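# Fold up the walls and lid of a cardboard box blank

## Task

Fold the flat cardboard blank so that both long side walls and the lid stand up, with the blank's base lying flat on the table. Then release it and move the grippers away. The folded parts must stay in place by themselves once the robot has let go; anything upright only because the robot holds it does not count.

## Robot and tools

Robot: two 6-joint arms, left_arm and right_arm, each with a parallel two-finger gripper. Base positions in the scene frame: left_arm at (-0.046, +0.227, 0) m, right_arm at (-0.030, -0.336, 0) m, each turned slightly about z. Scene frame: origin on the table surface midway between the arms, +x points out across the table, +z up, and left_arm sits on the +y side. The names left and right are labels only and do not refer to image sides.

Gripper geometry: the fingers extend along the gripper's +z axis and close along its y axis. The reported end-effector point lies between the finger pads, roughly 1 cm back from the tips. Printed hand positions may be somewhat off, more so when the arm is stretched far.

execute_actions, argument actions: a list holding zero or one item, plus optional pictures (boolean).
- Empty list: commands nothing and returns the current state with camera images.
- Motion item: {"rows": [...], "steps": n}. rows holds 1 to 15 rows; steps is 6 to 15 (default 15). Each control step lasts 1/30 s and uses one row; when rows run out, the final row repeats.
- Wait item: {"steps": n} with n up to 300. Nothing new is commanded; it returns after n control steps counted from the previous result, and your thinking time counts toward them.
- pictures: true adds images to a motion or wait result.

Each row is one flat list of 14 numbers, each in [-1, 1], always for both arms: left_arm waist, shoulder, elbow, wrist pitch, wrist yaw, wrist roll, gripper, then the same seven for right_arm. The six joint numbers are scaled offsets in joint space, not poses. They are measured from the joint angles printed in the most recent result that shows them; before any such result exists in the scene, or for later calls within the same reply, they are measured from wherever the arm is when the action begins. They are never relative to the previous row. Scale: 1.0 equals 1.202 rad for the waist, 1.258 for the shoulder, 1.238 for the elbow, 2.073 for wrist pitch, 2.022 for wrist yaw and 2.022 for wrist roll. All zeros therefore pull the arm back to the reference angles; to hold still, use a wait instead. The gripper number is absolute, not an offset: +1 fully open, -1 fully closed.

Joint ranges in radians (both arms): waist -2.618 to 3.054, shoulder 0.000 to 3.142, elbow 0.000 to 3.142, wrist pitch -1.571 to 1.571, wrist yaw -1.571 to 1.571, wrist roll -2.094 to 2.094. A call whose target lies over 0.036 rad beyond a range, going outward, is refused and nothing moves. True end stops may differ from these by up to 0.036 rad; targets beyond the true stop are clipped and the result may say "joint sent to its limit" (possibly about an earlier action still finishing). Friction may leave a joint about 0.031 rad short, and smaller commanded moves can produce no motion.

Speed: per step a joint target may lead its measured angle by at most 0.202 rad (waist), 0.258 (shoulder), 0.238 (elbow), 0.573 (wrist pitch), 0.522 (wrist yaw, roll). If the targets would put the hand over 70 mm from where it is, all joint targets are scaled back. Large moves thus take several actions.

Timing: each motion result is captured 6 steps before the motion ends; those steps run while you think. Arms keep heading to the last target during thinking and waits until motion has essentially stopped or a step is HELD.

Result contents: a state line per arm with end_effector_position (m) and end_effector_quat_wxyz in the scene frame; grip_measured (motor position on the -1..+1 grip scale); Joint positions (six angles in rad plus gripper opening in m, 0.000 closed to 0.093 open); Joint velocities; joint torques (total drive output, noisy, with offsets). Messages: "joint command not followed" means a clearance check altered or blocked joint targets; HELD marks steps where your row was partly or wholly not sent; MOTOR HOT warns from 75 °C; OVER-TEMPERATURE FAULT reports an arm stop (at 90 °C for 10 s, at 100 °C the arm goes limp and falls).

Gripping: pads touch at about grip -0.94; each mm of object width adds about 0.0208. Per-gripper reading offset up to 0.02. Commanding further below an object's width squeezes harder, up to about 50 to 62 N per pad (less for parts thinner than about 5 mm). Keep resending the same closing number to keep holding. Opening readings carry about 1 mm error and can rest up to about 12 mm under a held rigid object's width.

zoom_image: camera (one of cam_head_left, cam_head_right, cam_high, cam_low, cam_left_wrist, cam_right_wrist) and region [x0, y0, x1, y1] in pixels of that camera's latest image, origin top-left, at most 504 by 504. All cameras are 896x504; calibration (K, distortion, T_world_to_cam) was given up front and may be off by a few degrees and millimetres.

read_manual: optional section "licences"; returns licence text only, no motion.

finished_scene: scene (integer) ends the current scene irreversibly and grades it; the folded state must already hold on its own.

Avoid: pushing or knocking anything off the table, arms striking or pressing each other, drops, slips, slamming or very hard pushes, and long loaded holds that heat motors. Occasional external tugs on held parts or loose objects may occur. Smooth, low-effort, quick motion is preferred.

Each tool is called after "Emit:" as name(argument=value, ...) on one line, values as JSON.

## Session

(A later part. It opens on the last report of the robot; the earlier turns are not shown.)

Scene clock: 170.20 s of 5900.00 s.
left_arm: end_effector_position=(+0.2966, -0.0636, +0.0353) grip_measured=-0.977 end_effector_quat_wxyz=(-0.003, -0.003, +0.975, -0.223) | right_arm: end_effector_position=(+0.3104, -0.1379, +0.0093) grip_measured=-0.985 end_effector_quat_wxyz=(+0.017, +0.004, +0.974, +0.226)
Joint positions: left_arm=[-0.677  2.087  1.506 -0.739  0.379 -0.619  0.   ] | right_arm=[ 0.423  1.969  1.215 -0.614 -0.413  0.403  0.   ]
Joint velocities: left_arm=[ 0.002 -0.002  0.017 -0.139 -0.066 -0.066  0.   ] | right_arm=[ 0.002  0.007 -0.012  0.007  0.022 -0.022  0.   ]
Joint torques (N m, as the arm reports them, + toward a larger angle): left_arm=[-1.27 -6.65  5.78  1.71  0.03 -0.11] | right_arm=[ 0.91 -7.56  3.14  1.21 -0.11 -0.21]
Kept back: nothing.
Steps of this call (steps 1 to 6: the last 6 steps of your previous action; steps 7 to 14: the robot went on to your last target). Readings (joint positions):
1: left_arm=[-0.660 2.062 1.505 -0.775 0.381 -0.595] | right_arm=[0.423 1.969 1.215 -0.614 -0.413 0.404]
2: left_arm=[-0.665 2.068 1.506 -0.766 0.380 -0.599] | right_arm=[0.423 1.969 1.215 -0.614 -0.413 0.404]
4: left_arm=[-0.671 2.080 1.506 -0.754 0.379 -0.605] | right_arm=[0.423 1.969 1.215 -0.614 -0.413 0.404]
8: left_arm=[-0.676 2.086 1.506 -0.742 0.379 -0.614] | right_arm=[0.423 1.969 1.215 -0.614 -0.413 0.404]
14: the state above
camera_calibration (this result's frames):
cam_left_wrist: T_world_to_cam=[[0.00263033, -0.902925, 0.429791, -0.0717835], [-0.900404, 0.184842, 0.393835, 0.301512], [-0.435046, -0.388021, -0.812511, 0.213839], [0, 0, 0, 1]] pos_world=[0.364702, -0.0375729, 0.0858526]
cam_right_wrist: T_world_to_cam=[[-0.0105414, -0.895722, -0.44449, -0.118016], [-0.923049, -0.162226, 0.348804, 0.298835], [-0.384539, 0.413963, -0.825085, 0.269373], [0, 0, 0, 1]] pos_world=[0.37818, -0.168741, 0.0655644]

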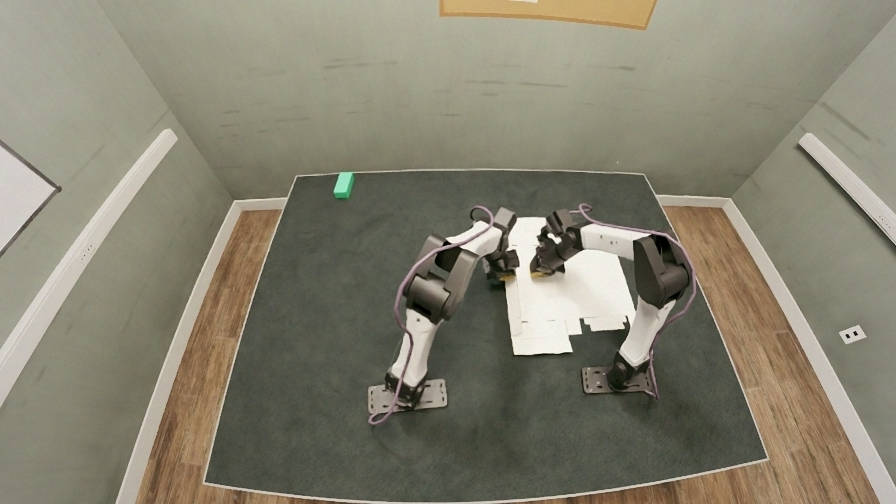

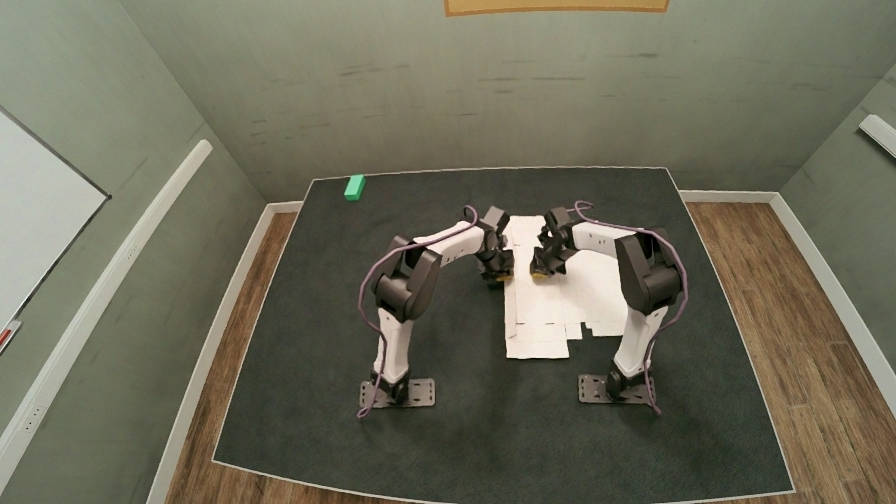

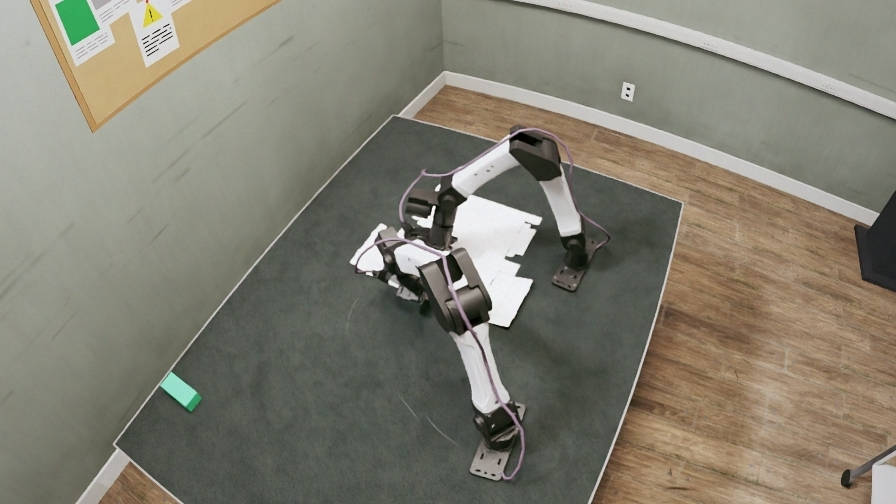

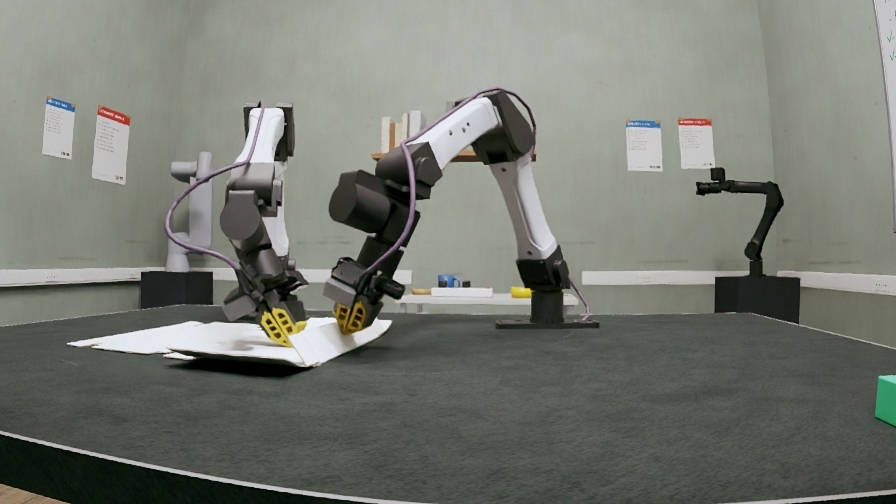

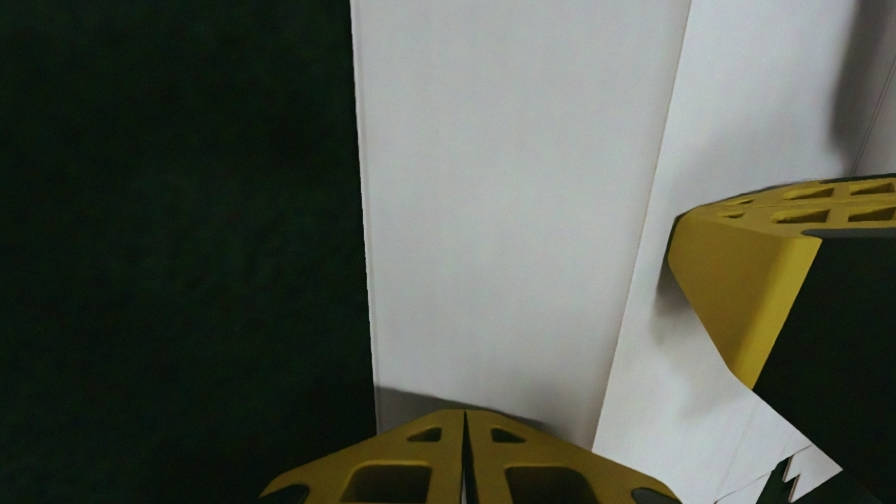

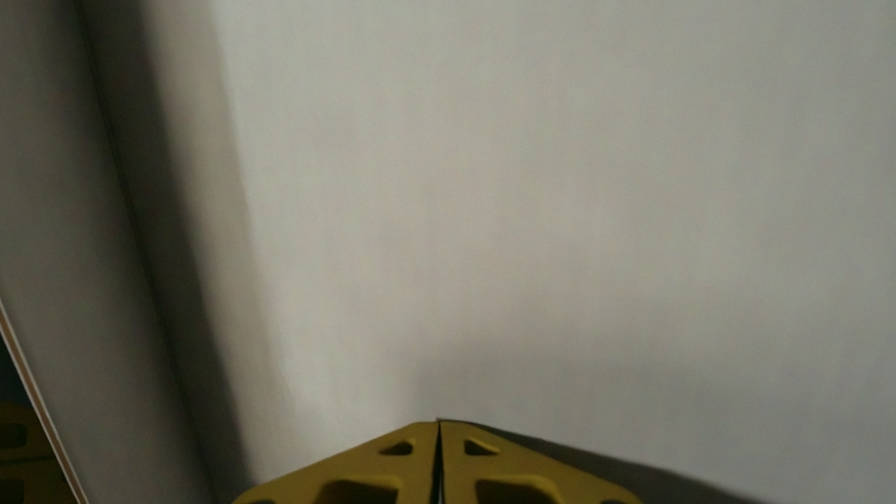

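Emit:
execute_actions(actions=[])

Scene clock: 171.50 s of 5900.00 s.
left_arm: end_effector_position=(+0.2966, -0.0636, +0.0353) grip_measured=-0.977 end_effector_quat_wxyz=(-0.003, -0.004, +0.975, -0.223) | right_arm: end_effector_position=(+0.3104, -0.1379, +0.0093) grip_measured=-0.985 end_effector_quat_wxyz=(+0.017, +0.004, +0.974, +0.226)
Joint positions: left_arm=[-0.677  2.087  1.506 -0.739  0.379 -0.62   0.   ] | right_arm=[ 0.423  1.969  1.215 -0.614 -0.413  0.403  0.   ]
Joint velocities: left_arm=[-0.002 -0.002 -0.002  0.037  0.007 -0.022  0.   ] | right_arm=[ 0.017 -0.002  0.002 -0.066  0.007 -0.081  0.   ]
Joint torques (N m, as the arm reports them, + toward a larger angle): left_arm=[-1.36 -6.64  5.81  1.69  0.03 -0.08] | right_arm=[ 0.95 -7.6   3.2   1.2  -0.12 -0.23]
Kept back: nothing.
Steps of this call (steps 1 to 30: the robot went on to your last target; steps 31 to 39: nothing new was sent). Readings (joint positions):
1: left_arm=[-0.677 2.087 1.506 -0.739 0.379 -0.619] | right_arm=[0.423 1.969 1.215 -0.614 -0.413 0.403]
2: left_arm=[-0.677 2.087 1.506 -0.739 0.379 -0.619] | right_arm=[0.423 1.969 1.215 -0.614 -0.413 0.403]
4: left_arm=[-0.677 2.087 1.506 -0.739 0.379 -0.619] | right_arm=[0.423 1.969 1.215 -0.614 -0.413 0.403]
8: left_arm=[-0.677 2.087 1.506 -0.739 0.379 -0.620] | right_arm=[0.423 1.969 1.215 -0.614 -0.413 0.403]
39: the state above
All arms were judged still, so your last target was given up. Only a new action makes them travel on or press farther. Fingers that are still opening or closing keep moving.
camera_calibration (this result's frames):
cam_left_wrist: T_world_to_cam=[[0.00415618, -0.902923, 0.429783, -0.0722356], [-0.900395, 0.183602, 0.394434, 0.30141], [-0.435053, -0.388614, -0.812224, 0.213793], [0, 0, 0, 1]] pos_world=[0.364699, -0.0374797, 0.0858075]
cam_right_wrist: T_world_to_cam=[[-0.0105414, -0.895722, -0.44449, -0.118016], [-0.923049, -0.162226, 0.348804, 0.298835], [-0.384539, 0.413963, -0.825085, 0.269373], [0, 0, 0, 1]] pos_world=[0.37818, -0.168741, 0.0655644]

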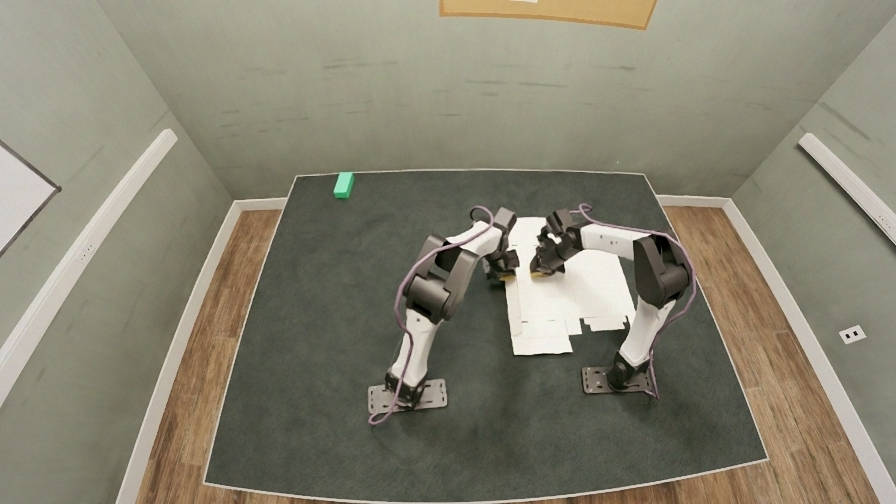

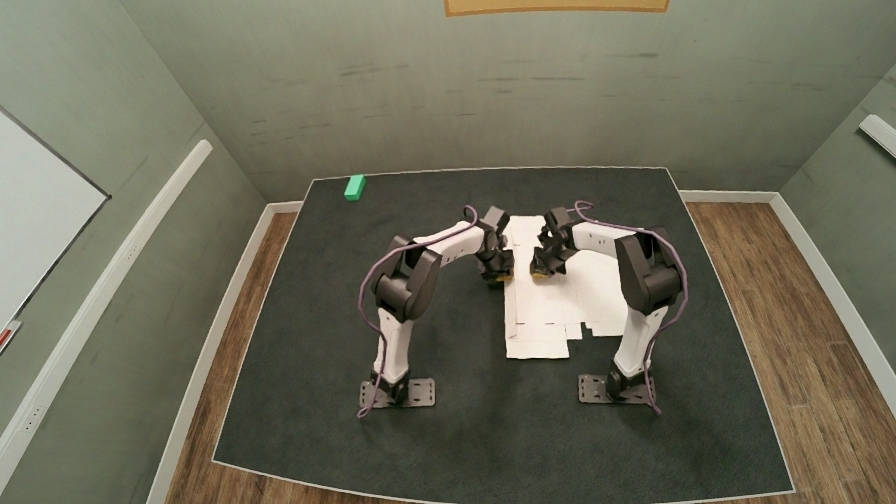

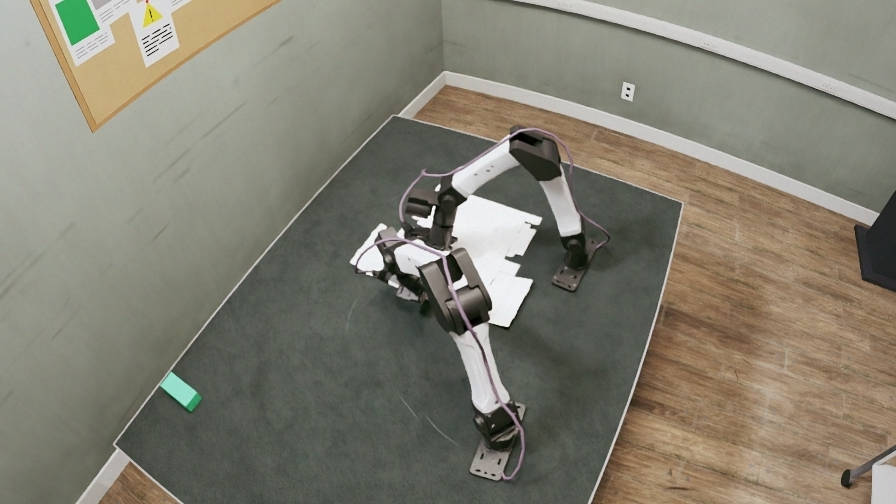

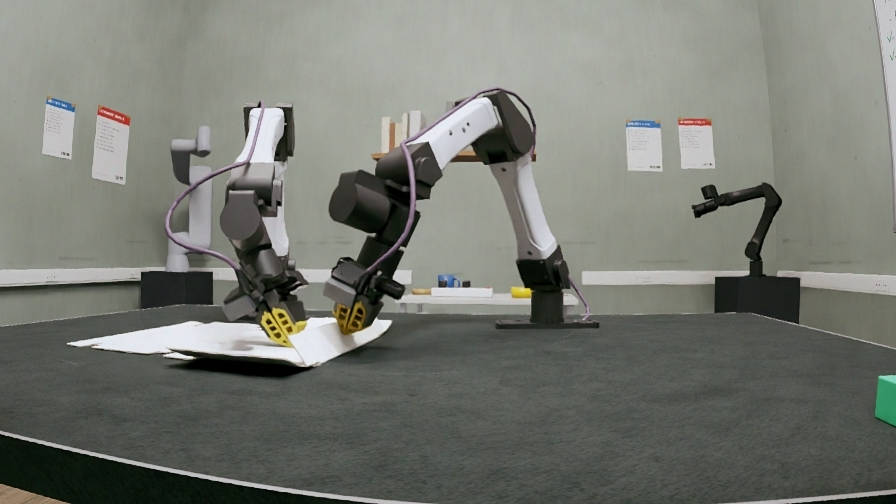

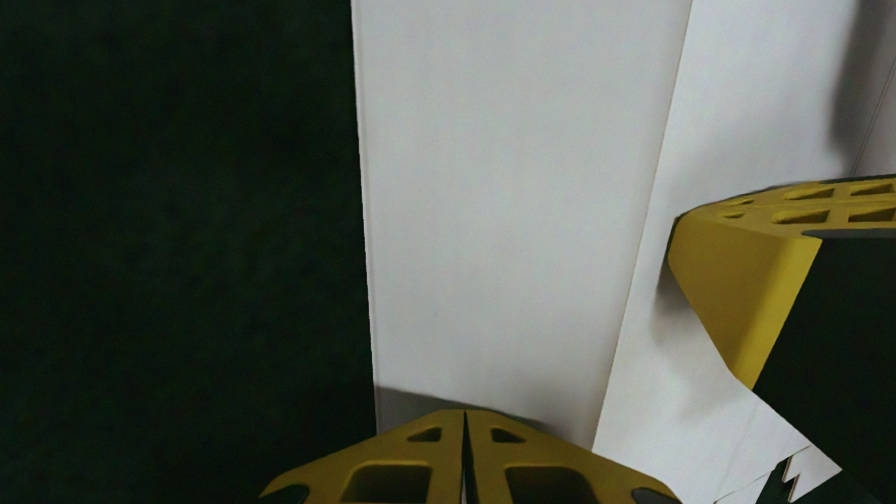

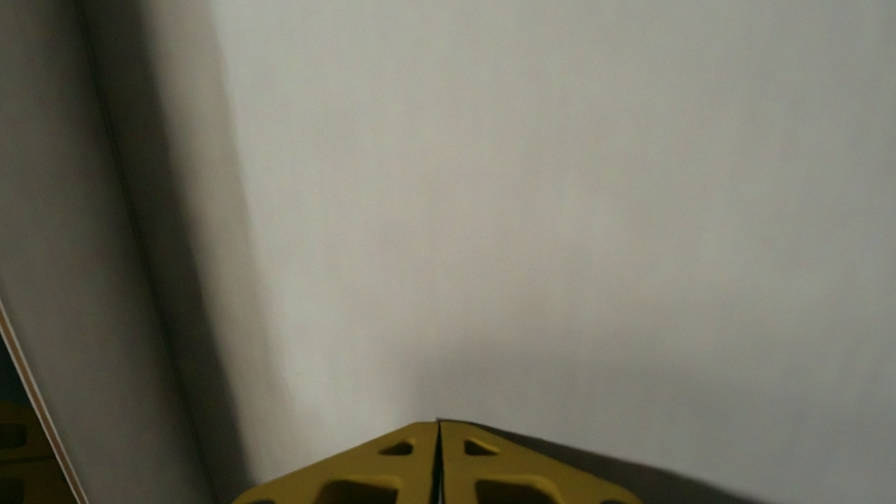

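Emit:
execute_actions(actions=[{"rows": [[-0.003,0.012,-0.003,0.009,-0.002,-0.001,-1,0.0055,0.0273,-0.0309,0.0161,0.0033,-0.0038,-1],[-0.005,0.023,-0.007,0.018,-0.004,-0.001,-1,0.0055,0.0273,-0.0309,0.0161,0.0033,-0.0038,-1],[-0.008,0.035,-0.010,0.027,-0.005,-0.002,-1,0.0055,0.0273,-0.0309,0.0161,0.0033,-0.0038,-1],[-0.011,0.046,-0.014,0.036,-0.007,-0.003,-1,0.0055,0.0273,-0.0309,0.0161,0.0033,-0.0038,-1],[-0.0133,0.058,-0.017,0.0453,-0.0089,-0.0035,-1,0.0055,0.0273,-0.0309,0.0161,0.0033,-0.0038,-1]], "steps": 15}], pictures=true)

Scene clock: 173.50 s of 5900.00 s.
left_arm: end_effector_position=(+0.2968, -0.0668, +0.0329) grip_measured=-0.977 end_effector_quat_wxyz=(-0.003, -0.001, +0.974, -0.227) | right_arm: end_effector_position=(+0.3104, -0.1379, +0.0093) grip_measured=-0.985 end_effector_quat_wxyz=(+0.017, +0.004, +0.974, +0.226)
Joint positions: left_arm=[-0.681  2.096  1.506 -0.727  0.386 -0.62   0.   ] | right_arm=[ 0.423  1.969  1.215 -0.614 -0.413  0.403  0.   ]
Joint velocities: left_arm=[ 0.002  0.027 -0.002  0.11   0.007 -0.022  0.   ] | right_arm=[ 0.007  0.002 -0.017 -0.007  0.051 -0.095  0.   ]
Joint torques (N m, as the arm reports them, + toward a larger angle): left_arm=[-0.83 -6.48  4.53  1.73 -0.03 -0.12] | right_arm=[ 0.93 -7.58  3.19  1.19 -0.11 -0.2 ]
Steps of this call (steps 1 to 51: nothing new was sent; steps 52 to 60: the first 9 steps of this action). Readings (joint positions):
52: left_arm=[-0.677 2.087 1.506 -0.740 0.379 -0.620] | right_arm=[0.423 1.969 1.215 -0.614 -0.413 0.403]
53: left_arm=[-0.677 2.087 1.506 -0.740 0.379 -0.620] | right_arm=[0.423 1.969 1.215 -0.614 -0.413 0.403]
55: left_arm=[-0.677 2.087 1.506 -0.739 0.379 -0.620] | right_arm=[0.423 1.969 1.215 -0.614 -0.413 0.403]
59: left_arm=[-0.680 2.094 1.506 -0.729 0.385 -0.620] | right_arm=[0.423 1.969 1.215 -0.614 -0.413 0.403]
60: the state above
camera_calibration (this result's frames):
cam_left_wrist: T_world_to_cam=[[-0.0006102, -0.899571, 0.436774, -0.0726441], [-0.899644, 0.1912, 0.392535, 0.30352], [-0.436624, -0.392701, -0.80941, 0.21079], [0, 0, 0, 1]] pos_world=[0.365052, -0.0406042, 0.083202]
cam_right_wrist: T_world_to_cam=[[-0.0105414, -0.895722, -0.44449, -0.118016], [-0.923049, -0.162226, 0.348804, 0.298835], [-0.384539, 0.413963, -0.825085, 0.269373], [0, 0, 0, 1]] pos_world=[0.37818, -0.168741, 0.0655644]

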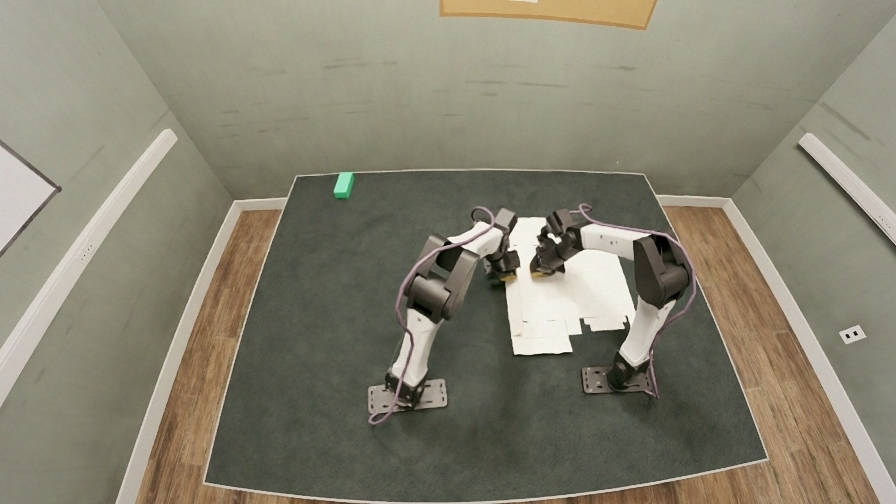

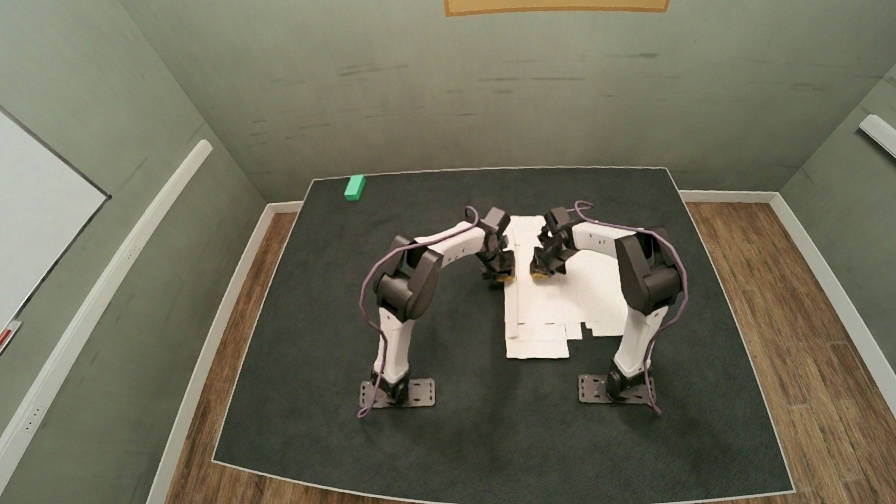

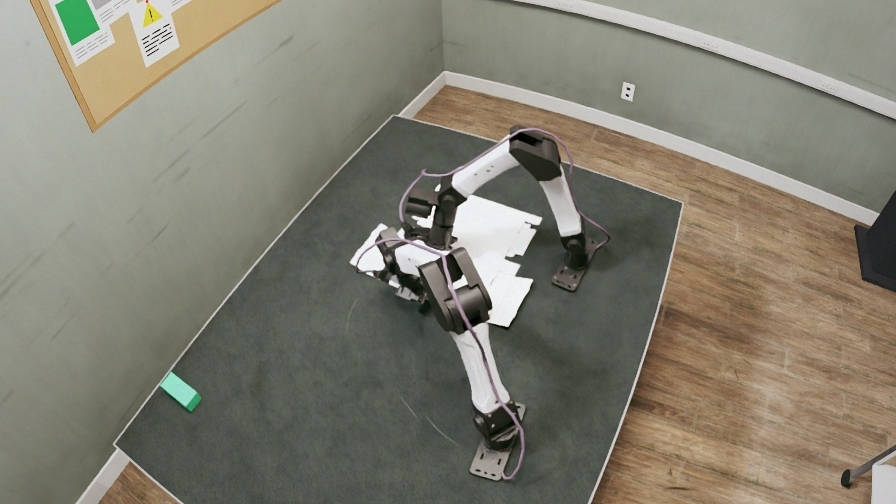

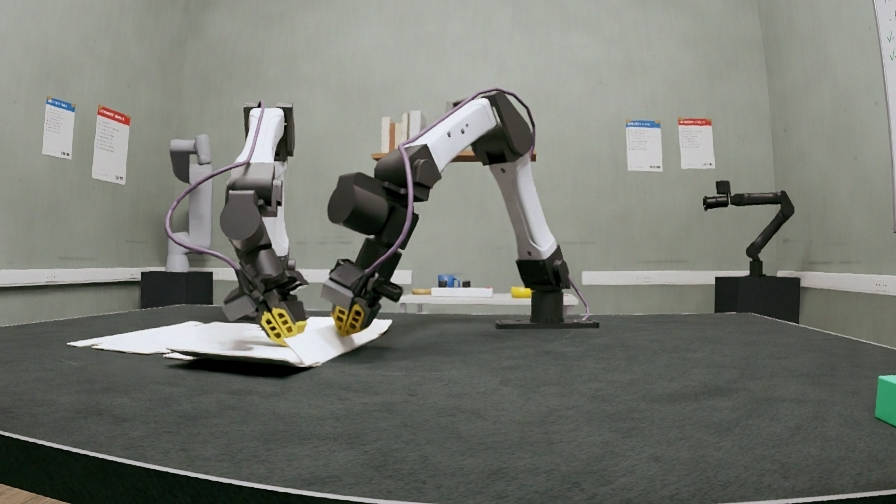

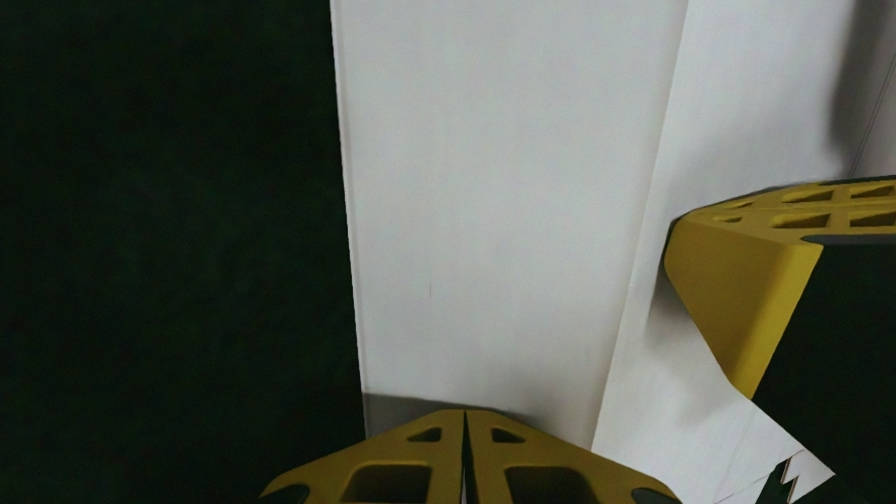

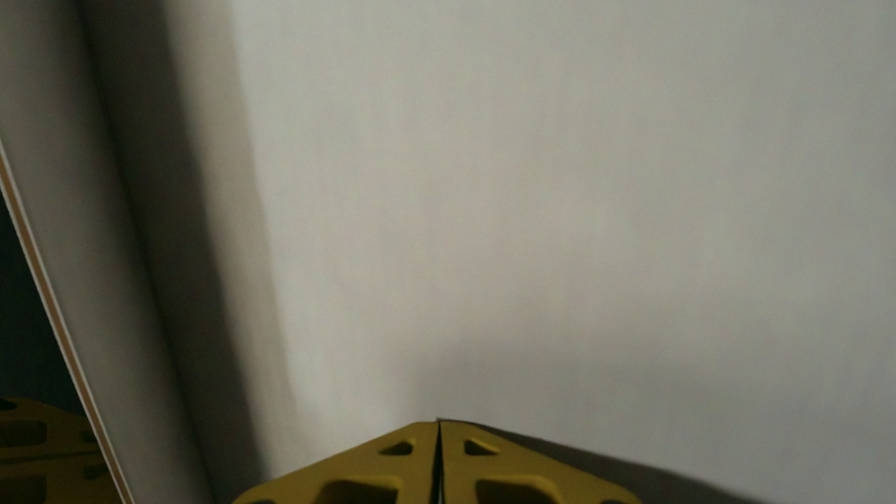

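Emit:
execute_actions(actions=[{"steps": 15}])

Scene clock: 174.00 s of 5900.00 s.
left_arm: end_effector_position=(+0.2968, -0.0674, +0.0324) grip_measured=-0.977 end_effector_quat_wxyz=(-0.003, -0.001, +0.974, -0.228) | right_arm: end_effector_position=(+0.3104, -0.1379, +0.0093) grip_measured=-0.985 end_effector_quat_wxyz=(+0.017, +0.004, +0.974, +0.226)
Joint positions: left_arm=[-0.681  2.097  1.506 -0.724  0.387 -0.621  0.   ] | right_arm=[ 0.423  1.969  1.215 -0.614 -0.413  0.403  0.   ]
Joint velocities: left_arm=[-0.007  0.002 -0.007 -0.022 -0.081  0.007  0.   ] | right_arm=[-0.002 -0.012 -0.022  0.022  0.051  0.081  0.   ]
Joint torques (N m, as the arm reports them, + toward a larger angle): left_arm=[-0.93 -6.47  4.45  1.84 -0.06 -0.08] | right_arm=[ 0.91 -7.57  3.14  1.19 -0.12 -0.2 ]
Kept back: nothing.
Steps of this call (steps 1 to 6: the last 6 steps of your previous action; steps 7 to 15: the robot went on to your last target). Readings (joint positions):
1: left_arm=[-0.681 2.097 1.506 -0.725 0.386 -0.621] | right_arm=[0.423 1.969 1.215 -0.614 -0.413 0.403]
2: left_arm=[-0.681 2.097 1.506 -0.724 0.387 -0.621] | right_arm=[0.423 1.969 1.215 -0.614 -0.413 0.403]
4: left_arm=[-0.681 2.097 1.506 -0.724 0.387 -0.621] | right_arm=[0.423 1.969 1.215 -0.614 -0.413 0.403]
8: left_arm=[-0.681 2.097 1.506 -0.724 0.387 -0.621] | right_arm=[0.423 1.969 1.215 -0.614 -0.413 0.403]
15: the state above
All arms were judged still, so your last target was given up. Only a new action makes them travel on or press farther. Fingers that are still opening or closing keep moving.

Emit:
execute_actions(actions=[{"rows": [[-0.004,0.009,-0.002,0.007,-0.002,-0.002,-1,0.0055,0.0273,-0.0309,0.0161,0.0033,-0.0038,-1],[-0.007,0.017,-0.004,0.013,-0.003,-0.004,-1,0.0055,0.0273,-0.0309,0.0161,0.0033,-0.0038,-1],[-0.011,0.026,-0.006,0.020,-0.005,-0.006,-1,0.0055,0.0273,-0.0309,0.0161,0.0033,-0.0038,-1],[-0.014,0.034,-0.008,0.027,-0.007,-0.008,-1,0.0055,0.0273,-0.0309,0.0161,0.0033,-0.0038,-1],[-0.018,0.043,-0.009,0.033,-0.008,-0.009,-1,0.0055,0.0273,-0.0309,0.0161,0.0033,-0.0038,-1],[-0.022,0.052,-0.011,0.040,-0.010,-0.011,-1,0.0055,0.0273,-0.0309,0.0161,0.0033,-0.0038,-1],[-0.025,0.060,-0.013,0.046,-0.012,-0.013,-1,0.0055,0.0273,-0.0309,0.0161,0.0033,-0.0038,-1],[-0.029,0.069,-0.015,0.053,-0.013,-0.015,-1,0.0055,0.0273,-0.0309,0.0161,0.0033,-0.0038,-1],[-0.032,0.078,-0.017,0.060,-0.015,-0.017,-1,0.0055,0.0273,-0.0309,0.0161,0.0033,-0.0038,-1],[-0.0359,0.0861,-0.0188,0.0664,-0.0167,-0.0189,-1,0.0055,0.0273,-0.0309,0.0161,0.0033,-0.0038,-1]], "steps": 15}])

Emit:
execute_actions(actions=[{"steps": 15}], pictures=true)

Scene clock: 176.17 s of 5900.00 s.
left_arm: end_effector_position=(+0.2964, -0.0714, +0.0280) grip_measured=-0.977 end_effector_quat_wxyz=(-0.004, -0.004, +0.974, -0.228) | right_arm: end_effector_position=(+0.3104, -0.1379, +0.0093) grip_measured=-0.985 end_effector_quat_wxyz=(+0.017, +0.004, +0.974, +0.226)
Joint positions: left_arm=[-0.69   2.109  1.506 -0.709  0.385 -0.636  0.   ] | right_arm=[ 0.423  1.969  1.215 -0.614 -0.413  0.403  0.   ]
Joint velocities: left_arm=[-0.125  0.198 -0.007  0.242 -0.037 -0.081  0.   ] | right_arm=[-0.002  0.007  0.002 -0.007 -0.037 -0.037  0.   ]
Joint torques (N m, as the arm reports them, + toward a larger angle): left_arm=[-1.86 -5.6   4.51  1.82 -0.02 -0.07] | right_arm=[ 0.93 -7.57  3.15  1.18 -0.12 -0.21]
Steps of this call (steps 1 to 56: nothing new was sent; steps 57 to 65: the first 9 steps of this action). Readings (joint positions):
57: left_arm=[-0.681 2.097 1.506 -0.725 0.388 -0.621] | right_arm=[0.423 1.969 1.215 -0.614 -0.413 0.403]
58: left_arm=[-0.681 2.097 1.506 -0.725 0.389 -0.621] | right_arm=[0.423 1.969 1.215 -0.614 -0.413 0.403]
60: left_arm=[-0.681 2.097 1.506 -0.725 0.389 -0.624] | right_arm=[0.423 1.969 1.215 -0.614 -0.413 0.403]
64: left_arm=[-0.686 2.103 1.506 -0.717 0.386 -0.632] | right_arm=[0.423 1.969 1.215 -0.614 -0.413 0.403]
65: the state above

Scene clock: 176.67 s of 5900.00 s.
left_arm: end_effector_position=(+0.2966, -0.0759, +0.0168) grip_measured=-0.977 end_effector_quat_wxyz=(-0.005, -0.007, +0.975, -0.223) | right_arm: end_effector_position=(+0.3104, -0.1379, +0.0093) grip_measured=-0.985 end_effector_quat_wxyz=(+0.017, +0.004, +0.974, +0.226)
Joint positions: left_arm=[-0.702  2.137  1.506 -0.683  0.374 -0.653  0.   ] | right_arm=[ 0.423  1.969  1.215 -0.614 -0.413  0.403  0.   ]
Joint velocities: left_arm=[ 0.007  0.007 -0.002 -0.095  0.022  0.022  0.   ] | right_arm=[ 0.007 -0.002 -0.002  0.022 -0.007  0.007  0.   ]
Joint torques (N m, as the arm reports them, + toward a larger angle): left_arm=[-2.02 -6.26  4.25  2.06  0.   -0.03] | right_arm=[ 0.92 -7.6   3.16  1.19 -0.13 -0.2 ]
Kept back: nothing.
Steps of this call (steps 1 to 6: the last 6 steps of your previous action; steps 7 to 15: the robot went on to your last target). Readings (joint positions):
1: left_arm=[-0.695 2.118 1.506 -0.699 0.383 -0.639] | right_arm=[0.423 1.969 1.215 -0.614 -0.413 0.403]
2: left_arm=[-0.699 2.127 1.506 -0.691 0.379 -0.642] | right_arm=[0.423 1.969 1.215 -0.614 -0.413 0.403]
4: left_arm=[-0.702 2.137 1.506 -0.683 0.376 -0.646] | right_arm=[0.423 1.969 1.215 -0.614 -0.413 0.403]
8: left_arm=[-0.702 2.137 1.506 -0.683 0.374 -0.651] | right_arm=[0.423 1.969 1.215 -0.614 -0.413 0.403]
15: the state above
camera_calibration (this result's frames):
cam_left_wrist: T_world_to_cam=[[0.0123671, -0.903251, 0.428934, -0.077861], [-0.898877, 0.177871, 0.400478, 0.309953], [-0.438027, -0.390512, -0.809712, 0.194642], [0, 0, 0, 1]] pos_world=[0.36483, -0.0494497, 0.066872]
cam_right_wrist: T_world_to_cam=[[-0.0105414, -0.895722, -0.44449, -0.118016], [-0.923049, -0.162226, 0.348804, 0.298835], [-0.384539, 0.413963, -0.825085, 0.269373], [0, 0, 0, 1]] pos_world=[0.37818, -0.168741, 0.0655644]

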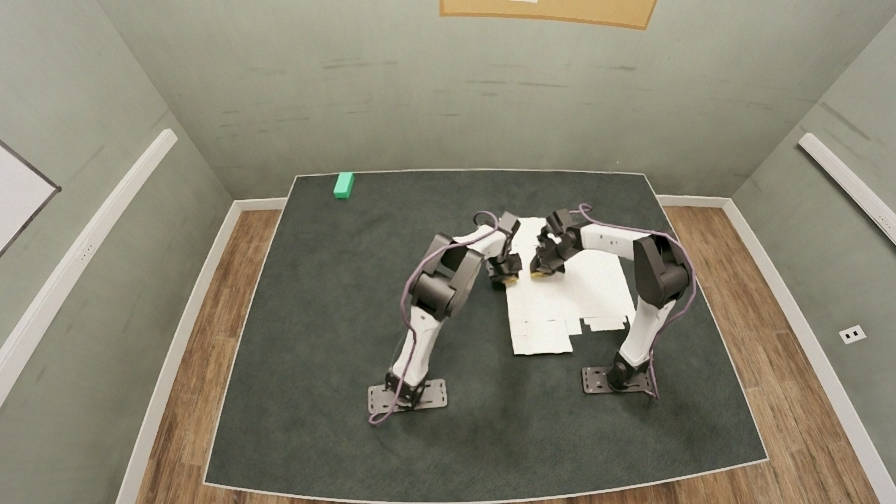

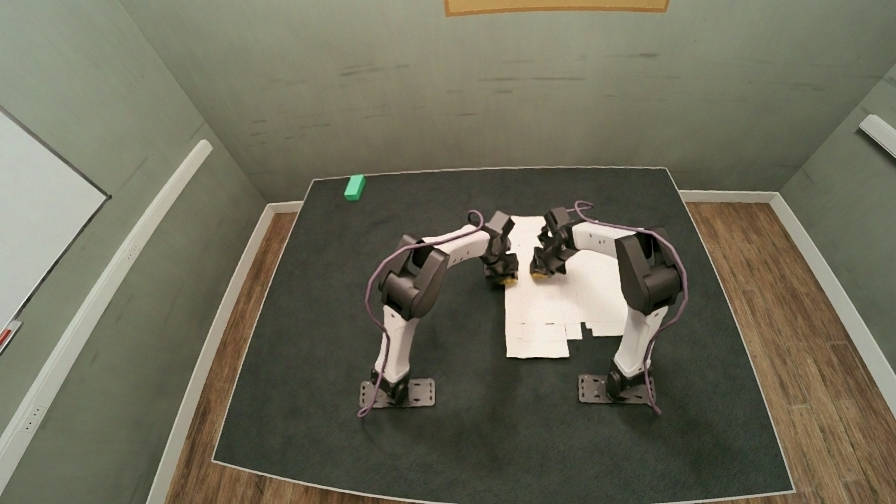

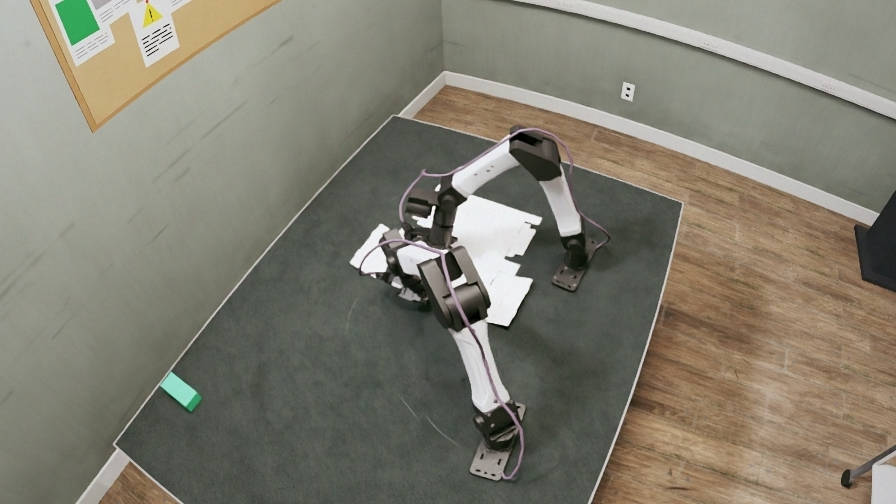

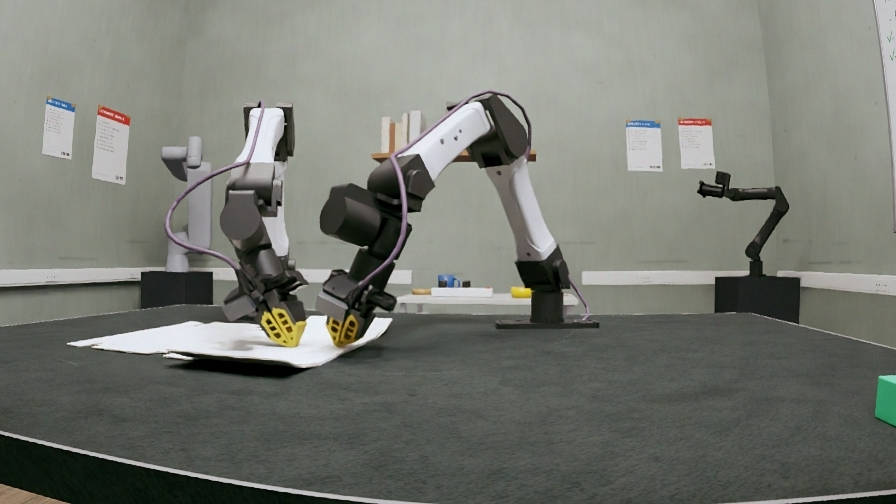

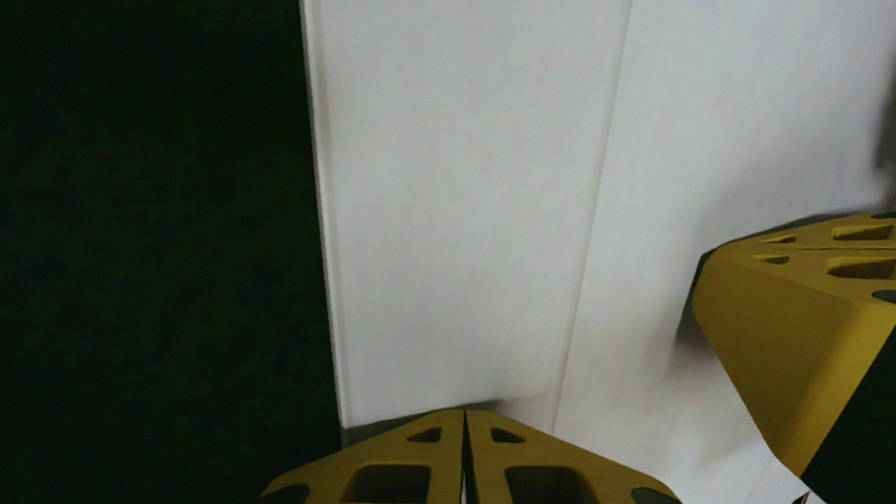

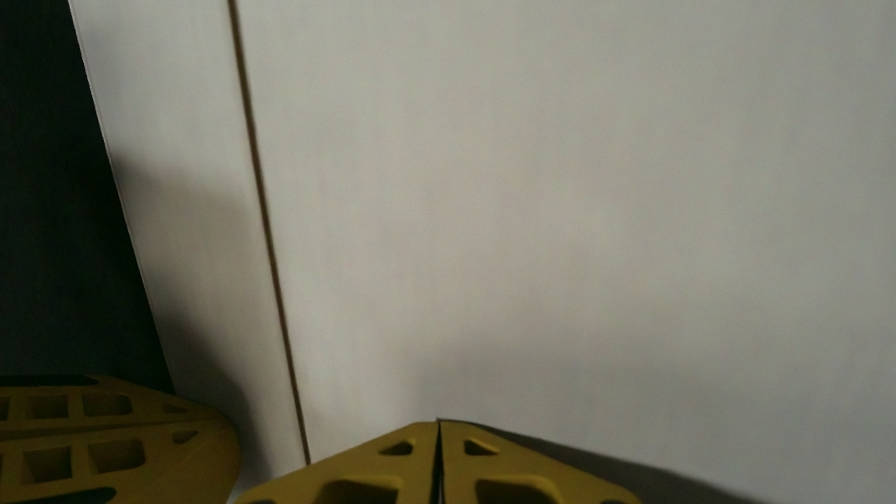

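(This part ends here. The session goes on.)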